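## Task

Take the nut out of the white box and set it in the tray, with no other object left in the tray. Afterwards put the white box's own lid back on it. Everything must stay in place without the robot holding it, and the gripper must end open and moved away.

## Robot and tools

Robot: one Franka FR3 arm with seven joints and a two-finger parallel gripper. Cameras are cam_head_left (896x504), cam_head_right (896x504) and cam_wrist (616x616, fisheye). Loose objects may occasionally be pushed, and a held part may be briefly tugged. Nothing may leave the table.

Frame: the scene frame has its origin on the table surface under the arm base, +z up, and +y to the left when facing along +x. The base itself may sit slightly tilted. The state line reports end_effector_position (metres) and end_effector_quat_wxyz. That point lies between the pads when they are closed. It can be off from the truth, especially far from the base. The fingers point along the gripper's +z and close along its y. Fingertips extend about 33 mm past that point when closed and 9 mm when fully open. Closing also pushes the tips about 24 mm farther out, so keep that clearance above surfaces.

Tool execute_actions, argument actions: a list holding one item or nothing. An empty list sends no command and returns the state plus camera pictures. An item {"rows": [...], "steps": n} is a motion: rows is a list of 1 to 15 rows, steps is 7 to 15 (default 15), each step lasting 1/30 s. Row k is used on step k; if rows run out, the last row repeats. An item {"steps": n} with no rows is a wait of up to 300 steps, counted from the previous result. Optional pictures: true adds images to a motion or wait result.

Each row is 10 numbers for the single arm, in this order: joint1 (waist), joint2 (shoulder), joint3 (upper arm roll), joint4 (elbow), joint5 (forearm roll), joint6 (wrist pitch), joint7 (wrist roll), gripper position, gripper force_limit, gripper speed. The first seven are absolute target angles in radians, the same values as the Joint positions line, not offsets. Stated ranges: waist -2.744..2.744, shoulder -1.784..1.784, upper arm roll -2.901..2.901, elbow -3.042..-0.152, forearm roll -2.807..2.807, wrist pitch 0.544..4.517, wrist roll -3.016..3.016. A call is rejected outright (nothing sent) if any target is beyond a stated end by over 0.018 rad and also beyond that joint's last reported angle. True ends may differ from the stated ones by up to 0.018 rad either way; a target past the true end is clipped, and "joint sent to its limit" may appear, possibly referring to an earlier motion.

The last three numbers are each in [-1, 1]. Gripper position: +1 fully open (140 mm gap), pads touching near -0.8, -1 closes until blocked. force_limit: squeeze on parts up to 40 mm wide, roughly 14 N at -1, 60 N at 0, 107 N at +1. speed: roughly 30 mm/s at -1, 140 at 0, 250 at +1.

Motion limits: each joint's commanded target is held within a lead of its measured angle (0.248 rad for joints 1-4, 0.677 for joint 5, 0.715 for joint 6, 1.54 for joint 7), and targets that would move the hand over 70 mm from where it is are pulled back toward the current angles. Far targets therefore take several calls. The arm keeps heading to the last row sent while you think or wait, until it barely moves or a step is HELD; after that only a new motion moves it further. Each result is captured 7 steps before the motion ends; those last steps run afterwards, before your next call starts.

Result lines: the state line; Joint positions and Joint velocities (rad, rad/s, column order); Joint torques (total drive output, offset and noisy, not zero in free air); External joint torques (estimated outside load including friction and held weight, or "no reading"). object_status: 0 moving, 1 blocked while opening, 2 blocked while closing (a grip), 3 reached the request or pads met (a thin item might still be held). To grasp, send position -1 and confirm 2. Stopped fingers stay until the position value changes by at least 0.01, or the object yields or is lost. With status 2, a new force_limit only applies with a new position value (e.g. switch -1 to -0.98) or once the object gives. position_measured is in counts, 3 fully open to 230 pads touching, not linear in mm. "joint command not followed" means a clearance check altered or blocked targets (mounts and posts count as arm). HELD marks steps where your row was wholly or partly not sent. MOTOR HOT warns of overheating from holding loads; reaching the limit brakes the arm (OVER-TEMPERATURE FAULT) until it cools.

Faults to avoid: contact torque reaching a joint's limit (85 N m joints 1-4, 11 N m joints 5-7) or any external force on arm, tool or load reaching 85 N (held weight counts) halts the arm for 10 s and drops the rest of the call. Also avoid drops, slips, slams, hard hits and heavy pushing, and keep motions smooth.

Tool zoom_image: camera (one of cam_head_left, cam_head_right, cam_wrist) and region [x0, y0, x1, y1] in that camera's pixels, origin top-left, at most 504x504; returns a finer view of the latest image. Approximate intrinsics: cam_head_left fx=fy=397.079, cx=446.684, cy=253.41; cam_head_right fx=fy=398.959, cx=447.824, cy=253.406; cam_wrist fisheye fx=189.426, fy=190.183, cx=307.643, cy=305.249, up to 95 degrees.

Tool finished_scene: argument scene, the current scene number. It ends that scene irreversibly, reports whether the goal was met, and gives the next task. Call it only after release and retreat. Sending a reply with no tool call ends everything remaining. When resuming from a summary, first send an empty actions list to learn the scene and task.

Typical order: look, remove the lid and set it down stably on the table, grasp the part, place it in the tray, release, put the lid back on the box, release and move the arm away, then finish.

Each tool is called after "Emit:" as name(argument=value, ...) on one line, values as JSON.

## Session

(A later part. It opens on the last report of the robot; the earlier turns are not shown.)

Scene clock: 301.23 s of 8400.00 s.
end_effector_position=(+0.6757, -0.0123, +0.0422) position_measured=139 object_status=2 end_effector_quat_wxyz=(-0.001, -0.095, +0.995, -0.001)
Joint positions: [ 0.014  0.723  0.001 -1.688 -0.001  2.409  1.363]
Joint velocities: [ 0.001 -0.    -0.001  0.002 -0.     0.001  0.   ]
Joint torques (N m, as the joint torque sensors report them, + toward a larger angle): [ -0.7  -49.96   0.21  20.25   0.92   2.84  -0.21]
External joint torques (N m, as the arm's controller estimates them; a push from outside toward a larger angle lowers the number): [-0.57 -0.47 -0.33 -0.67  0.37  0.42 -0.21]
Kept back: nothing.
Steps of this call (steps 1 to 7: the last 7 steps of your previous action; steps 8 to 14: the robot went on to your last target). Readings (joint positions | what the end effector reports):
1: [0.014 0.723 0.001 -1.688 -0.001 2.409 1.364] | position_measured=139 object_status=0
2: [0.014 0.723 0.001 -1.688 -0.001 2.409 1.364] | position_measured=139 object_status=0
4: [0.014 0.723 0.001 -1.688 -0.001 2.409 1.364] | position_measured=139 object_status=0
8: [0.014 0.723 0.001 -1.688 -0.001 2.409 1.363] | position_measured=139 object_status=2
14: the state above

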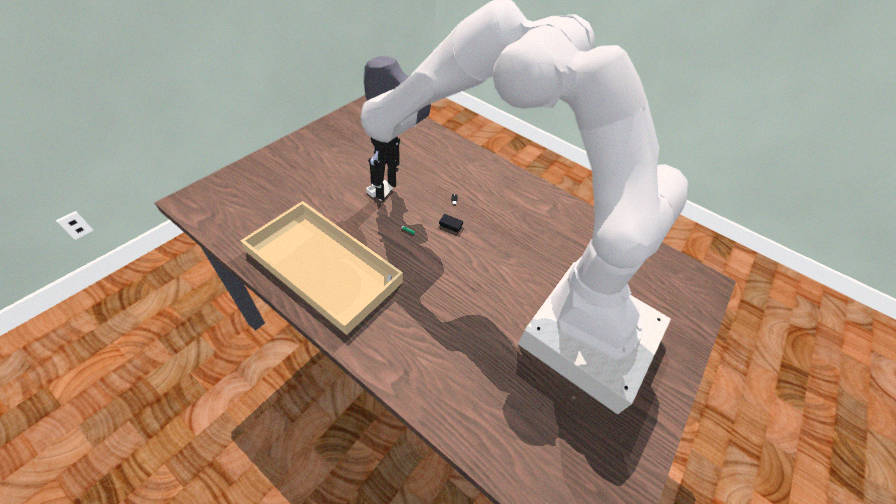

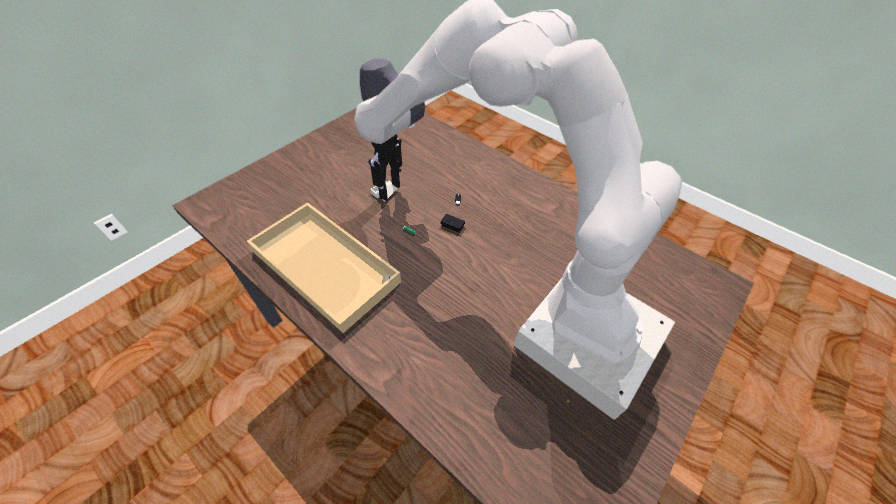

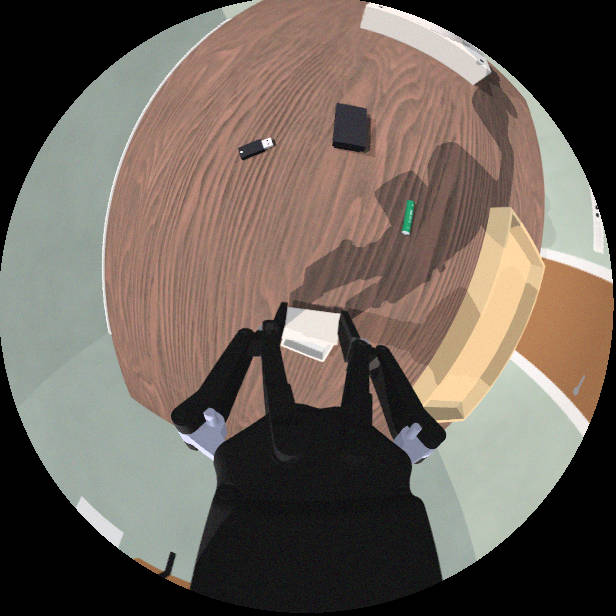

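Emit:
execute_actions(actions=[{"rows":[[0.012,0.70,0,-1.69,0,2.39,1.36,-1,-0.4,0],[0.012,0.68,0,-1.693,0,2.37,1.36,-1,-0.4,0],[0.012,0.655,0,-1.696,0,2.351,1.36,-1,-0.4,0]],"steps":10}])

Emit:
execute_actions(actions=[{"rows":[[0.012,0.52,0,-1.951,0,2.471,1.36,-1,-0.4,0]],"steps":15}])

Emit:
execute_actions(actions=[{"rows":[[0.012,0.52,0,-1.951,0,2.471,1.36,-1,-0.4,0],[0.012,0.54,0,-1.949,0,2.495,1.36,-1,-0.4,0],[0.012,0.555,0,-1.947,0,2.51,1.36,-1,-0.4,0],[0.012,0.57,0,-1.945,0,2.52,1.36,-1,-0.4,0],[0.012,0.58,0,-1.943,0,2.53,1.36,-1,-0.4,0],[0.012,0.59,0,-1.941,0,2.535,1.36,-1,-0.4,0]],"steps":15}])

Emit:
execute_actions(actions=[{"steps":12}], pictures=true)

Emit:
zoom_image(camera="cam_head_left", region=[340,150,440,230])

Scene clock: 301.93 s of 8400.00 s.
end_effector_position=(+0.6733, -0.0123, +0.0512) position_measured=139 object_status=2 end_effector_quat_wxyz=(-0.003, -0.095, +0.995, -0.001)
Joint positions: [ 0.014  0.703  0.001 -1.696 -0.001  2.391  1.363]
Joint velocities: [-0.    -0.4   -0.    -0.097  0.001 -0.276  0.   ]
Joint torques (N m, as the joint torque sensors report them, + toward a larger angle): [ -0.25 -57.79  -0.29  25.02   0.99   3.2   -0.19]
External joint torques (N m, as the arm's controller estimates them; a push from outside toward a larger angle lowers the number): [-0.06  0.51 -0.85 -2.24  0.36 -0.36 -0.19]
Steps of this call (steps 1 to 15: the robot went on to your last target; steps 16 to 18: nothing new was sent; steps 19 to 21: the first 3 steps of this action). Readings (joint positions | what the end effector reports):
19: [0.014 0.721 0.001 -1.689 -0.001 2.406 1.363] | position_measured=139 object_status=2
20: [0.014 0.715 0.001 -1.692 -0.001 2.400 1.363] | position_measured=139 object_status=2
21: the state above

Scene clock: 302.43 s of 8400.00 s.
end_effector_position=(+0.6148, -0.0115, +0.0718) position_measured=139 object_status=2 end_effector_quat_wxyz=(-0.011, -0.095, +0.995, -0.000)
Joint positions: [ 0.014  0.528  0.    -1.94  -0.001  2.445  1.363]
Joint velocities: [ 0.    -0.064 -0.    -0.128 -0.002  0.134  0.   ]
Joint torques (N m, as the joint torque sensors report them, + toward a larger angle): [ -0.14 -44.9   -0.76  20.24   0.83   3.19  -0.18]
External joint torques (N m, as the arm's controller estimates them; a push from outside toward a larger angle lowers the number): [-0.12  0.05 -1.22 -1.25  0.3   0.6  -0.18]
Steps of this call (steps 1 to 7: the last 7 steps of your previous action; steps 8 to 15: the first 8 steps of this action). Readings (joint positions | what the end effector reports):
8: [0.014 0.623 0.000 -1.748 -0.001 2.386 1.363] | position_measured=139 object_status=2
9: [0.014 0.587 0.000 -1.816 -0.001 2.400 1.363] | position_measured=139 object_status=2
11: [0.014 0.548 0.000 -1.893 -0.001 2.420 1.363] | position_measured=139 object_status=2
15: the state above

Scene clock: 302.93 s of 8400.00 s.
end_effector_position=(+0.6155, -0.0116, +0.0440) position_measured=139 object_status=2 end_effector_quat_wxyz=(-0.006, -0.095, +0.995, -0.001)
Joint positions: [ 0.014  0.58   0.    -1.943 -0.001  2.509  1.363]
Joint velocities: [-0.     0.227 -0.    -0.006 -0.001  0.12   0.   ]
Joint torques (N m, as the joint torque sensors report them, + toward a larger angle): [ -0.57 -49.41  -0.58  20.34   0.87   3.27  -0.28]
External joint torques (N m, as the arm's controller estimates them; a push from outside toward a larger angle lowers the number): [-0.59  1.68 -1.16 -1.99  0.37  0.43 -0.28]
Steps of this call (steps 1 to 7: the last 7 steps of your previous action; steps 8 to 15: the first 8 steps of this action). Readings (joint positions | what the end effector reports):
8: [0.014 0.522 0.000 -1.949 -0.001 2.464 1.363] | position_measured=139 object_status=2
9: [0.014 0.523 0.000 -1.948 -0.001 2.468 1.363] | position_measured=139 object_status=2
11: [0.014 0.537 0.000 -1.945 -0.001 2.483 1.363] | position_measured=139 object_status=2
15: the state above

Scene clock: 303.33 s of 8400.00 s.
end_effector_position=(+0.6205, -0.0116, +0.0418) position_measured=139 object_status=2 end_effector_quat_wxyz=(+0.001, -0.095, +0.995, -0.002)
Joint positions: [ 0.014  0.587  0.    -1.942 -0.001  2.53   1.363]
Joint velocities: [-0.     0.    -0.001 -0.     0.     0.013 -0.001]
Joint torques (N m, as the joint torque sensors report them, + toward a larger angle): [ -0.56 -42.63  -0.09  18.75   0.79   2.96  -0.2 ]
External joint torques (N m, as the arm's controller estimates them; a push from outside toward a larger angle lowers the number): [-0.41  2.26 -0.49 -0.65  0.33  0.54 -0.2 ]
Kept back: nothing.
Steps of this call (steps 1 to 7: the last 7 steps of your previous action; steps 8 to 12: the robot went on to your last target). Readings (joint positions | what the end effector reports):
1: [0.014 0.586 0.000 -1.943 -0.001 2.513 1.363] | position_measured=139 object_status=2
2: [0.014 0.587 0.000 -1.943 -0.001 2.517 1.363] | position_measured=139 object_status=2
4: [0.014 0.587 0.000 -1.942 -0.001 2.522 1.363] | position_measured=139 object_status=2
8: [0.014 0.587 0.000 -1.942 -0.001 2.528 1.363] | position_measured=139 object_status=2
12: the state above

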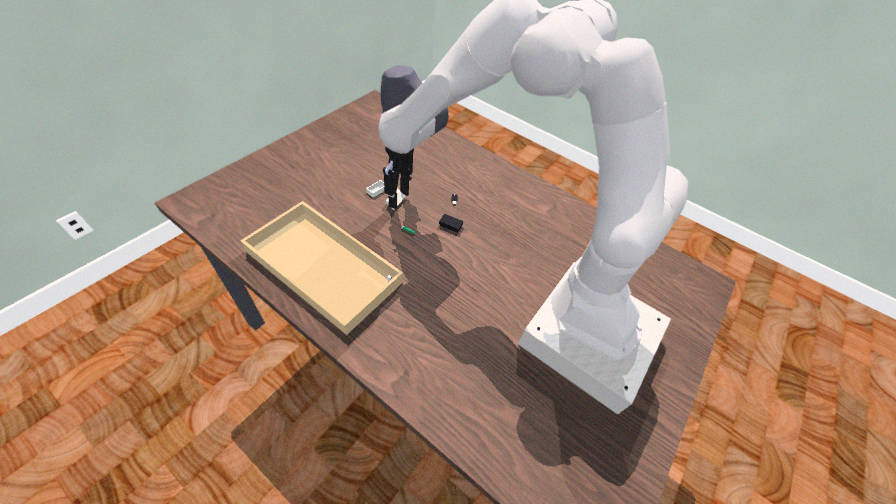

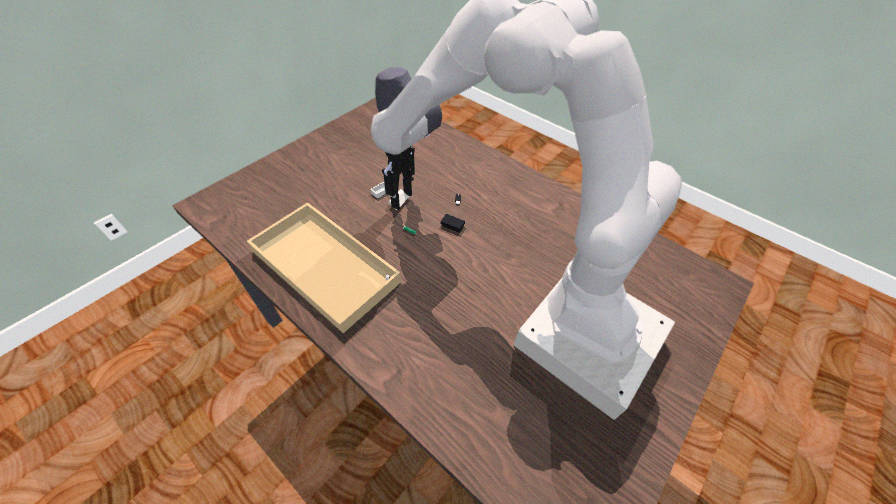

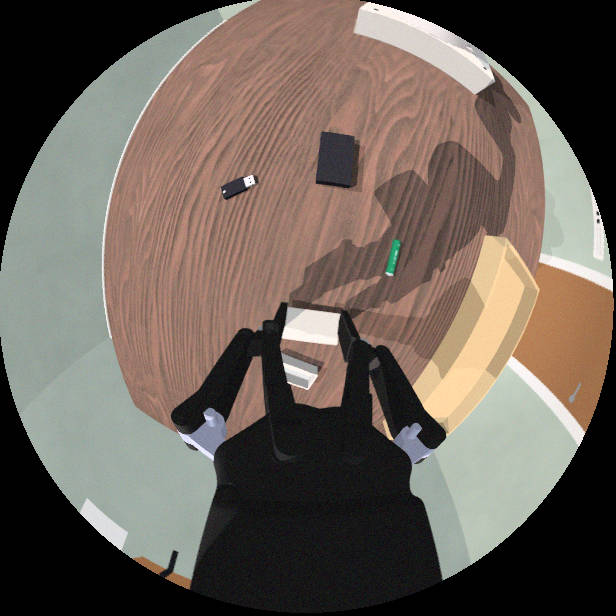

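Region (340, 150, 440, 230) of cam_head_left's 896x504 image, scaled by 5.040, with more detail than that image has; it fills the top 403 rows of this view, and the rest is white.

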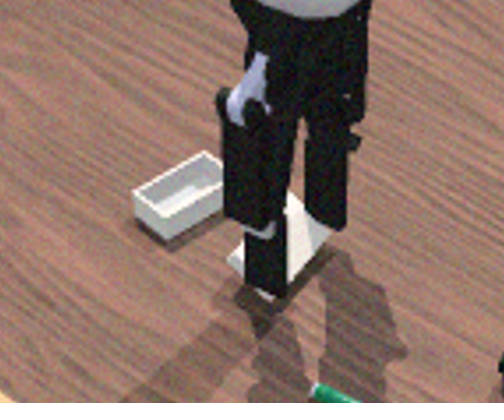

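Emit:
execute_actions(actions=[{"rows":[[0.012,0.586,0,-1.942,0,2.53,1.36,0.1,0,-0.5]],"steps":15}])

Emit:
execute_actions(actions=[{"rows":[[0.012,0.52,0,-1.951,0,2.471,1.36,0.1,0,0]],"steps":15}])

Emit:
execute_actions(actions=[{"steps":15}], pictures=true)

Emit:
zoom_image(camera="cam_wrist", region=[230,230,400,400])

Emit:
zoom_image(camera="cam_head_left", region=[340,150,440,230])

Scene clock: 303.93 s of 8400.00 s.
end_effector_position=(+0.6210, -0.0116, +0.0419) position_measured=117 object_status=0 end_effector_quat_wxyz=(+0.002, -0.095, +0.995, -0.002)
Joint positions: [ 0.014  0.587  0.    -1.942 -0.001  2.532  1.363]
Joint velocities: [ 0.001 -0.     0.    -0.     0.001 -0.    -0.001]
Joint torques (N m, as the joint torque sensors report them, + toward a larger angle): [ -0.64 -45.33  -0.72  17.86   0.82   2.23  -0.19]
External joint torques (N m, as the arm's controller estimates them; a push from outside toward a larger angle lowers the number): [-0.5  -0.35 -1.14 -1.58  0.34 -0.2  -0.19]
Steps of this call (steps 1 to 10: the robot went on to your last target; steps 11 to 18: the first 8 steps of this action). Readings (joint positions | what the end effector reports):
11: [0.014 0.587 0.000 -1.942 -0.001 2.532 1.363] | position_measured=139 object_status=0
12: [0.014 0.587 0.000 -1.942 -0.001 2.532 1.363] | position_measured=139 object_status=0
14: [0.014 0.587 0.000 -1.942 -0.001 2.532 1.363] | position_measured=126 object_status=0
18: the state above

Scene clock: 304.43 s of 8400.00 s.
end_effector_position=(+0.6268, -0.0116, +0.0782) position_measured=117 object_status=3 end_effector_quat_wxyz=(+0.011, -0.095, +0.995, -0.003)
Joint positions: [ 0.014  0.518  0.    -1.949 -0.001  2.487  1.363]
Joint velocities: [-0.    -0.022 -0.001 -0.    -0.    -0.071 -0.   ]
Joint torques (N m, as the joint torque sensors report them, + toward a larger angle): [  0.16 -41.23   0.2   17.51   0.76   1.97  -0.2 ]
External joint torques (N m, as the arm's controller estimates them; a push from outside toward a larger angle lowers the number): [ 0.48 -0.58  0.02 -0.61  0.27 -0.24 -0.2 ]
Steps of this call (steps 1 to 7: the last 7 steps of your previous action; steps 8 to 15: the first 8 steps of this action). Readings (joint positions | what the end effector reports):
8: [0.014 0.580 0.000 -1.947 -0.001 2.523 1.363] | position_measured=117 object_status=3
9: [0.014 0.566 0.000 -1.951 -0.001 2.512 1.363] | position_measured=117 object_status=3
11: [0.014 0.539 0.000 -1.951 -0.001 2.500 1.363] | position_measured=117 object_status=3
15: the state above

Scene clock: 304.93 s of 8400.00 s.
end_effector_position=(+0.6224, -0.0116, +0.0767) position_measured=117 object_status=3 end_effector_quat_wxyz=(+0.004, -0.095, +0.995, -0.002)
Joint positions: [ 0.014  0.518  0.    -1.949 -0.001  2.474  1.363]
Joint velocities: [-0.001  0.    -0.002  0.     0.001 -0.004 -0.   ]
Joint torques (N m, as the joint torque sensors report them, + toward a larger angle): [ -0.55 -42.61  -0.28  17.92   0.78   2.14  -0.17]
External joint torques (N m, as the arm's controller estimates them; a push from outside toward a larger angle lowers the number): [-0.25  1.32 -0.51 -2.28  0.27 -0.3  -0.17]
Kept back: nothing.
Steps of this call (steps 1 to 7: the last 7 steps of your previous action; steps 8 to 15: the robot went on to your last target). Readings (joint positions | what the end effector reports):
1: [0.014 0.518 0.000 -1.949 -0.001 2.485 1.363] | position_measured=117 object_status=3
2: [0.014 0.518 0.000 -1.949 -0.001 2.483 1.363] | position_measured=117 object_status=3
4: [0.014 0.518 0.000 -1.949 -0.001 2.480 1.363] | position_measured=117 object_status=3
8: [0.014 0.518 0.000 -1.949 -0.001 2.476 1.363] | position_measured=117 object_status=3
15: the state above

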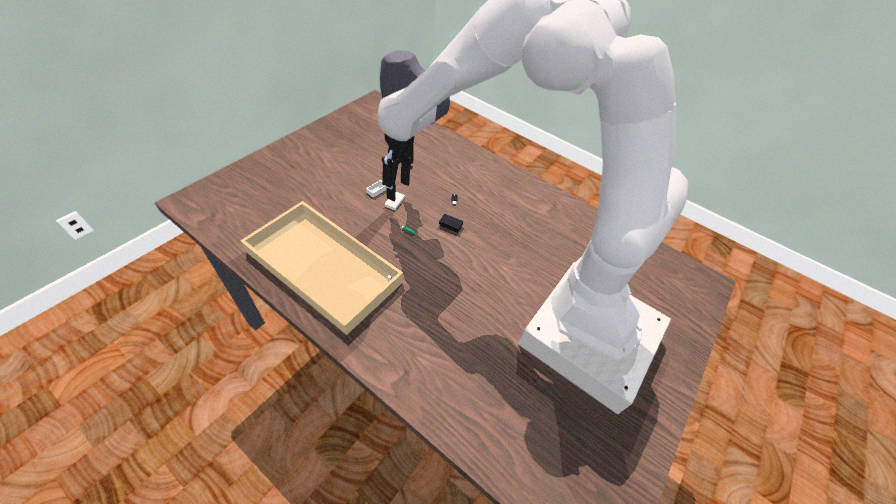

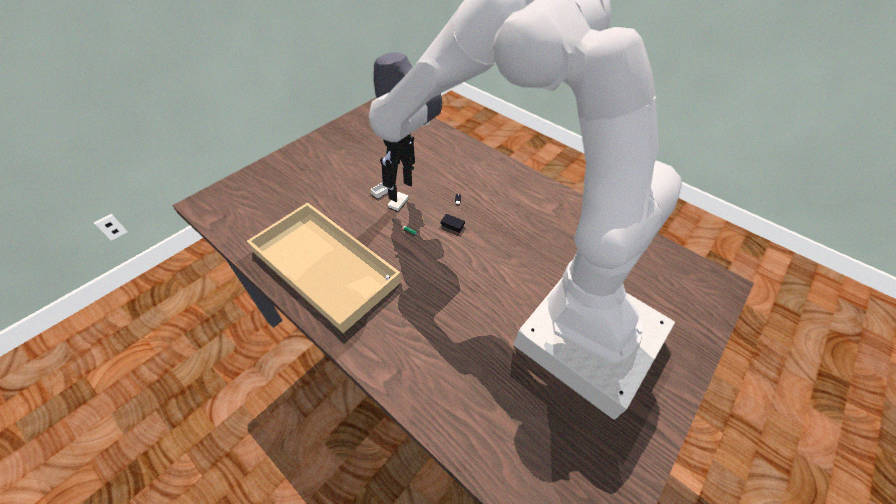

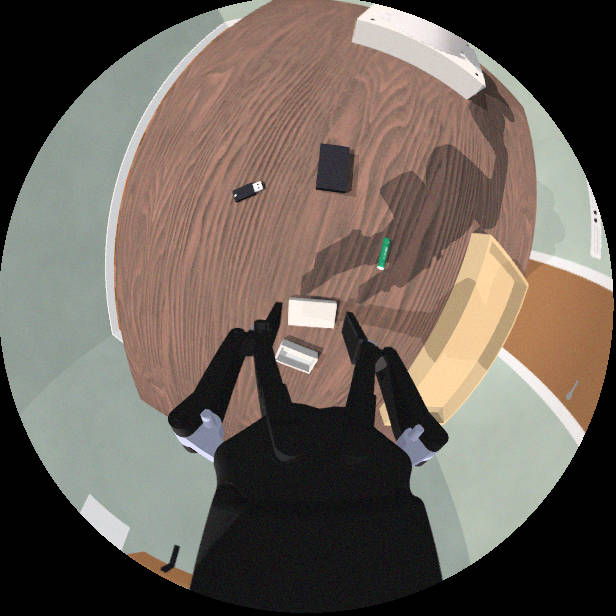

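Region (230, 230, 400, 400) of cam_wrist's 616x616 image, scaled by 2.965, with more detail than that image has.

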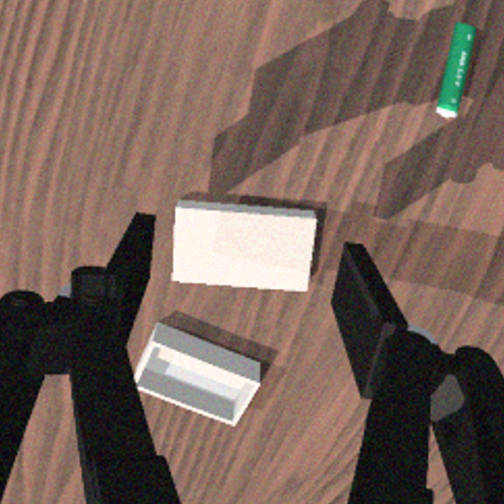

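Region (340, 150, 440, 230) of cam_head_left's 896x504 image, scaled by 5.040, with more detail than that image has; it fills the top 403 rows of this view, and the rest is white.

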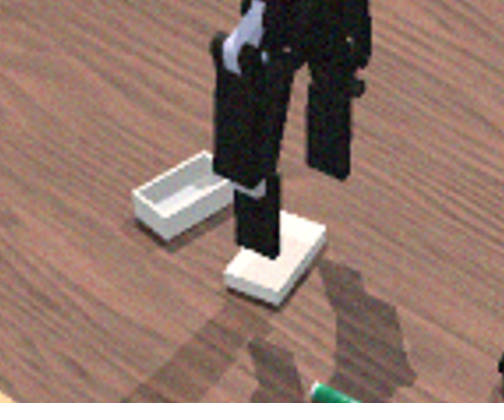

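Emit:
execute_actions(actions=[{"rows":[[0.003,0.56,0,-1.78,0,2.35,1.6,0.1,0,0]],"steps":12}])

Emit:
execute_actions(actions=[{"rows":[[0.003,0.704,0,-1.575,0,2.283,1.6,0.1,0,0]],"steps":15}])

Emit:
execute_actions(actions=[{"steps":25}], pictures=true)

Emit:
zoom_image(camera="cam_wrist", region=[230,230,400,400])

Scene clock: 306.57 s of 8400.00 s.
end_effector_position=(+0.6665, -0.0169, +0.1066) position_measured=117 object_status=3 end_effector_quat_wxyz=(+0.021, -0.044, +0.999, -0.003)
Joint positions: [ 0.007  0.554  0.001 -1.805 -0.001  2.399  1.458]
Joint velocities: [-0.034 -0.02  -0.007  0.379  0.001 -0.244  0.456]
Joint torques (N m, as the joint torque sensors report them, + toward a larger angle): [  0.54 -41.85  -0.03  15.8    0.99   1.35   0.15]
External joint torques (N m, as the arm's controller estimates them; a push from outside toward a larger angle lowers the number): [-0.4  -1.74 -1.27 -0.45  0.51 -0.28  0.15]
Steps of this call (steps 1 to 15: the robot went on to your last target; steps 16 to 44: nothing new was sent; steps 45 to 49: the first 5 steps of this action). Readings (joint positions | what the end effector reports):
45: [0.013 0.533 0.001 -1.917 -0.001 2.450 1.382] | position_measured=117 object_status=3
46: [0.012 0.548 0.001 -1.873 -0.001 2.433 1.405] | position_measured=117 object_status=3
48: [0.008 0.554 0.001 -1.820 -0.001 2.408 1.442] | position_measured=117 object_status=3
49: the state above

Scene clock: 307.07 s of 8400.00 s.
end_effector_position=(+0.7026, -0.0194, +0.0906) position_measured=117 object_status=3 end_effector_quat_wxyz=(+0.008, +0.013, +1.000, -0.002)
Joint positions: [ 0.005  0.701  0.001 -1.587 -0.001  2.302  1.57 ]
Joint velocities: [ 0.     0.079  0.     0.1   -0.    -0.106  0.09 ]
Joint torques (N m, as the joint torque sensors report them, + toward a larger angle): [ -0.73 -52.2   -0.24  23.     1.09   2.37   0.14]
External joint torques (N m, as the arm's controller estimates them; a push from outside toward a larger angle lowers the number): [-0.68  1.39 -0.87 -0.52  0.45 -0.26  0.14]
Steps of this call (steps 1 to 7: the last 7 steps of your previous action; steps 8 to 15: the first 8 steps of this action). Readings (joint positions | what the end effector reports):
8: [0.005 0.585 0.001 -1.735 -0.001 2.345 1.539] | position_measured=117 object_status=3
9: [0.005 0.623 0.001 -1.678 -0.001 2.337 1.545] | position_measured=117 object_status=3
11: [0.005 0.669 0.001 -1.619 -0.001 2.322 1.555] | position_measured=117 object_status=3
15: the state above

Scene clock: 307.90 s of 8400.00 s.
end_effector_position=(+0.7017, -0.0194, +0.0916) position_measured=117 object_status=3 end_effector_quat_wxyz=(+0.003, +0.026, +1.000, -0.002)
Joint positions: [ 0.005  0.704  0.001 -1.577 -0.001  2.286  1.595]
Joint velocities: [ 0.001 -0.    -0.002  0.001 -0.    -0.001  0.006]
Joint torques (N m, as the joint torque sensors report them, + toward a larger angle): [  0.13 -49.63  -0.6   22.32   0.99   2.28   0.08]
External joint torques (N m, as the arm's controller estimates them; a push from outside toward a larger angle lowers the number): [ 0.24  0.93 -1.15 -0.03  0.37 -0.15  0.08]
Kept back: nothing.
Steps of this call (steps 1 to 7: the last 7 steps of your previous action; steps 8 to 25: the robot went on to your last target). Readings (joint positions | what the end effector reports):
1: [0.005 0.703 0.001 -1.584 -0.001 2.299 1.573] | position_measured=117 object_status=3
2: [0.005 0.703 0.001 -1.582 -0.001 2.296 1.575] | position_measured=117 object_status=3
4: [0.005 0.704 0.001 -1.579 -0.001 2.293 1.579] | position_measured=117 object_status=3
8: [0.005 0.704 0.001 -1.577 -0.001 2.289 1.586] | position_measured=117 object_status=3
25: the state above

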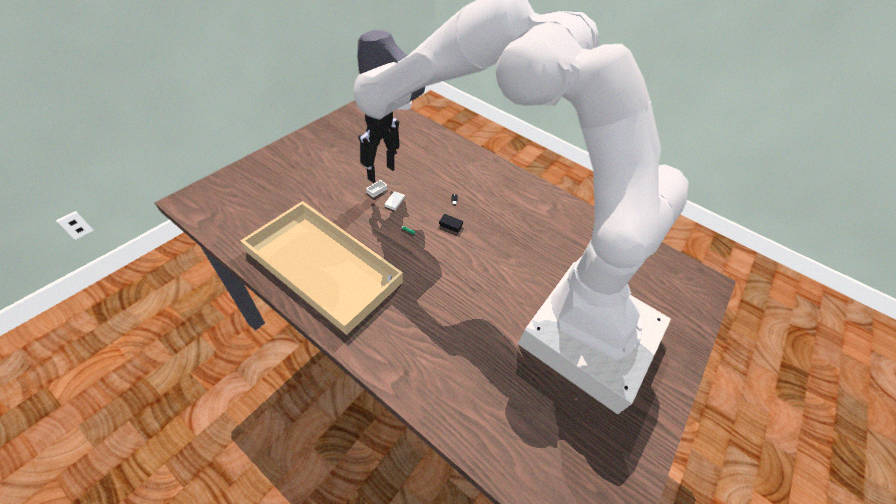

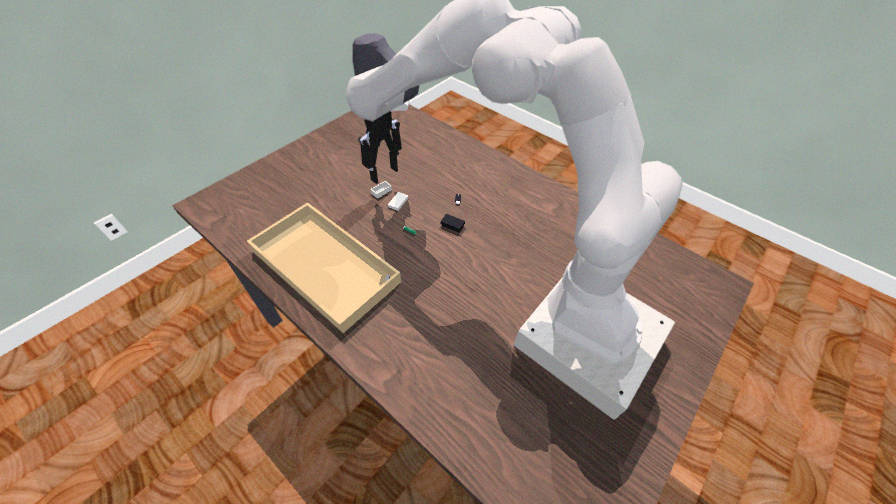

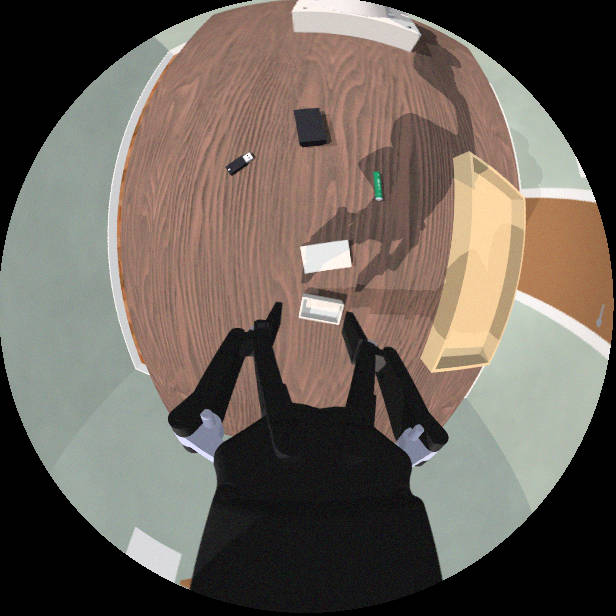

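Region (230, 230, 400, 400) of cam_wrist's 616x616 image, scaled by 2.965, with more detail than that image has.

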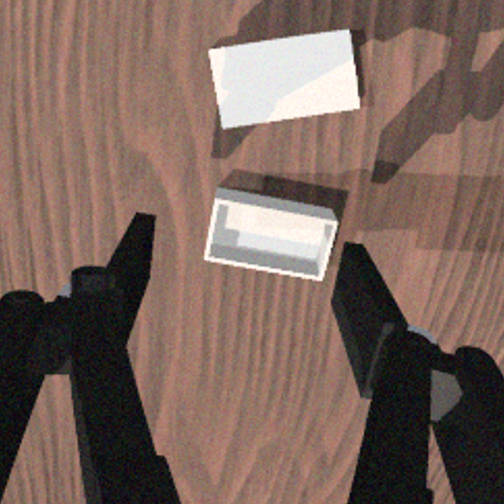

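Emit:
execute_actions(actions=[{"rows":[[0.021,0.704,0,-1.575,0,2.283,1.68,0.1,0,0]],"steps":12}])

Emit:
execute_actions(actions=[{"rows":[[0.021,0.72,0,-1.574,0,2.30,1.68,0.1,0,0],[0.021,0.735,0,-1.572,0,2.315,1.68,0.1,0,0],[0.021,0.75,0,-1.571,0,2.33,1.68,0.1,0,0],[0.021,0.765,0,-1.57,0,2.34,1.68,0.1,0,0],[0.021,0.78,0,-1.568,0,2.352,1.68,0.1,0,0],[0.021,0.797,0,-1.566,0,2.363,1.68,0.1,0,0]],"steps":15}])

Emit:
execute_actions(actions=[{"rows":[[0.021,0.797,0,-1.566,0,2.363,1.68,0.1,0,0]],"steps":12}])

Emit:
execute_actions(actions=[{"rows":[[0.021,0.795,0,-1.566,0,2.363,1.68,-1,-0.4,-0.3]],"steps":15}])

Emit:
execute_actions(actions=[{"steps":14}], pictures=true)

Emit:
zoom_image(camera="cam_wrist", region=[230,230,400,400])

Scene clock: 308.90 s of 8400.00 s.
end_effector_position=(+0.7018, -0.0124, +0.0916) position_measured=117 object_status=3 end_effector_quat_wxyz=(+0.003, +0.038, +0.999, -0.002)
Joint positions: [ 0.016  0.704 -0.001 -1.577 -0.001  2.285  1.629]
Joint velocities: [ 0.057  0.002  0.011  0.     0.001 -0.     0.157]
Joint torques (N m, as the joint torque sensors report them, + toward a larger angle): [  0.73 -49.71   0.42  21.48   0.98   2.09   0.08]
External joint torques (N m, as the arm's controller estimates them; a push from outside toward a larger angle lowers the number): [ 2.18  0.66  0.84 -0.76  0.36 -0.33  0.09]
Steps of this call (steps 1 to 15: the robot went on to your last target; steps 16 to 25: nothing new was sent; steps 26 to 30: the first 5 steps of this action). Readings (joint positions | what the end effector reports):
26: [0.006 0.704 -0.001 -1.577 -0.001 2.285 1.603] | position_measured=117 object_status=3
27: [0.009 0.704 -0.001 -1.577 -0.001 2.285 1.611] | position_measured=117 object_status=3
29: [0.014 0.704 -0.001 -1.577 -0.001 2.285 1.624] | position_measured=117 object_status=3
30: the state above

Scene clock: 309.40 s of 8400.00 s.
end_effector_position=(+0.6958, -0.0094, +0.0452) position_measured=117 object_status=3 end_effector_quat_wxyz=(-0.006, +0.055, +0.998, -0.002)
Joint positions: [ 0.02   0.782  0.    -1.567 -0.001  2.334  1.668]
Joint velocities: [-0.     0.326  0.001 -0.029 -0.     0.135  0.03 ]
Joint torques (N m, as the joint torque sensors report them, + toward a larger angle): [  1.16 -58.59   0.22  23.48   1.01   3.34   0.05]
External joint torques (N m, as the arm's controller estimates them; a push from outside toward a larger angle lowers the number): [ 1.1   1.07 -0.57 -1.97  0.37  0.45  0.05]
Steps of this call (steps 1 to 7: the last 7 steps of your previous action; steps 8 to 15: the first 8 steps of this action). Readings (joint positions | what the end effector reports):
8: [0.020 0.705 0.000 -1.576 -0.001 2.287 1.657] | position_measured=117 object_status=3
9: [0.020 0.710 0.000 -1.574 -0.001 2.292 1.659] | position_measured=117 object_status=3
11: [0.020 0.728 0.000 -1.569 -0.001 2.306 1.663] | position_measured=117 object_status=3
15: the state above

Scene clock: 309.80 s of 8400.00 s.
end_effector_position=(+0.6970, -0.0094, +0.0355) position_measured=117 object_status=3 end_effector_quat_wxyz=(-0.003, +0.058, +0.998, -0.002)
Joint positions: [ 0.02   0.798  0.    -1.568 -0.001  2.358  1.674]
Joint velocities: [ 0.    -0.001 -0.001  0.     0.001  0.017  0.008]
Joint torques (N m, as the joint torque sensors report them, + toward a larger angle): [  1.04 -51.31  -0.05  20.8    0.98   2.82   0.  ]
External joint torques (N m, as the arm's controller estimates them; a push from outside toward a larger angle lowers the number): [ 1.19 -0.26 -0.62 -0.33  0.4   0.48  0.  ]
Steps of this call (steps 1 to 7: the last 7 steps of your previous action; steps 8 to 12: the first 5 steps of this action). Readings (joint positions | what the end effector reports):
8: [0.020 0.799 0.000 -1.568 -0.001 2.354 1.673] | position_measured=117 object_status=3
9: [0.020 0.799 0.000 -1.568 -0.001 2.355 1.673] | position_measured=117 object_status=3
11: [0.020 0.798 0.000 -1.568 -0.001 2.357 1.674] | position_measured=117 object_status=3
12: the state above

Scene clock: 310.30 s of 8400.00 s.
end_effector_position=(+0.6988, -0.0094, +0.0374) position_measured=144 object_status=0 end_effector_quat_wxyz=(-0.001, +0.059, +0.998, -0.002)
Joint positions: [ 0.02   0.796  0.    -1.568 -0.001  2.36   1.676]
Joint velocities: [ 0.    -0.001 -0.001  0.001 -0.    -0.     0.002]
Joint torques (N m, as the joint torque sensors report them, + toward a larger angle): [  1.4  -51.63   0.14  21.22   0.95   2.87   0.14]
External joint torques (N m, as the arm's controller estimates them; a push from outside toward a larger angle lowers the number): [ 1.59 -0.33 -0.4  -0.14  0.37  0.46  0.14]
Steps of this call (steps 1 to 7: the last 7 steps of your previous action; steps 8 to 15: the first 8 steps of this action). Readings (joint positions | what the end effector reports):
8: [0.020 0.798 0.000 -1.568 -0.001 2.360 1.676] | position_measured=117 object_status=0
9: [0.020 0.798 0.000 -1.568 -0.001 2.360 1.676] | position_measured=121 object_status=0
11: [0.020 0.797 0.000 -1.568 -0.001 2.360 1.676] | position_measured=132 object_status=0
15: the state above

Scene clock: 310.77 s of 8400.00 s.
end_effector_position=(+0.6988, -0.0094, +0.0374) position_measured=144 object_status=2 end_effector_quat_wxyz=(-0.001, +0.059, +0.998, -0.002)
Joint positions: [ 0.02   0.796  0.    -1.568 -0.001  2.361  1.677]
Joint velocities: [ 0.001  0.    -0.     0.001  0.     0.001  0.001]
Joint torques (N m, as the joint torque sensors report them, + toward a larger angle): [  1.21 -51.48  -0.46  20.17   1.04   2.79   0.15]
External joint torques (N m, as the arm's controller estimates them; a push from outside toward a larger angle lowers the number): [ 1.15  0.04 -1.19 -1.31  0.45  0.38  0.15]
Kept back: nothing.
Steps of this call (steps 1 to 7: the last 7 steps of your previous action; steps 8 to 14: the robot went on to your last target). Readings (joint positions | what the end effector reports):
1: [0.020 0.796 0.000 -1.568 -0.001 2.361 1.676] | position_measured=144 object_status=0
2: [0.020 0.796 0.000 -1.568 -0.001 2.361 1.676] | position_measured=144 object_status=0
4: [0.020 0.796 0.000 -1.568 -0.001 2.361 1.676] | position_measured=144 object_status=0
8: [0.020 0.796 0.000 -1.568 -0.001 2.361 1.677] | position_measured=144 object_status=2
14: the state above

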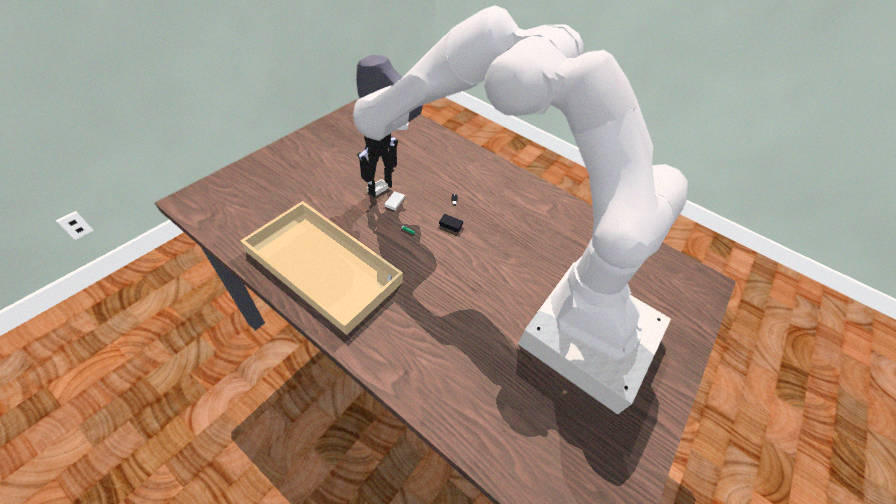

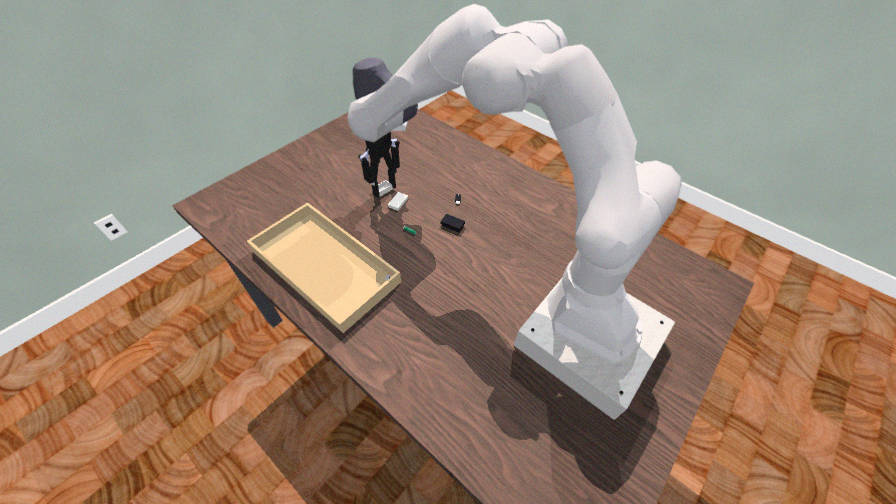

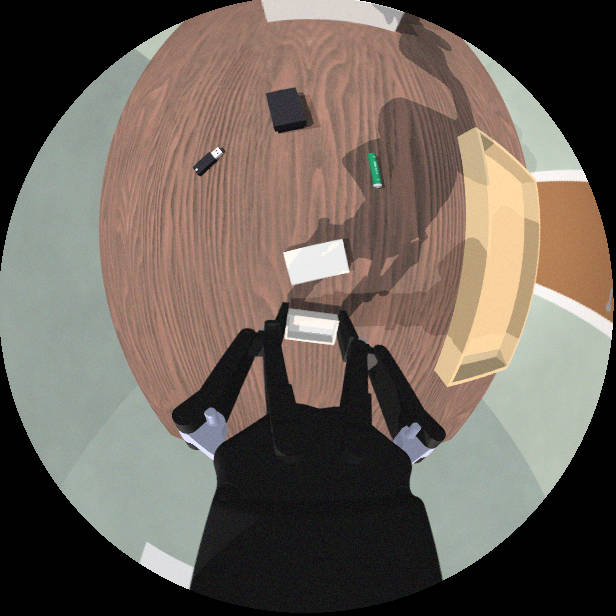

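Region (230, 230, 400, 400) of cam_wrist's 616x616 image, scaled by 2.965, with more detail than that image has.

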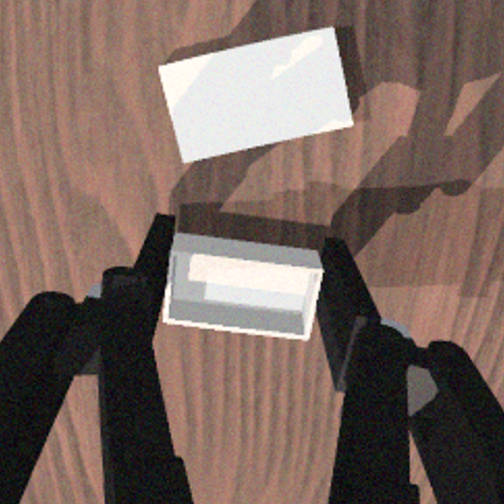

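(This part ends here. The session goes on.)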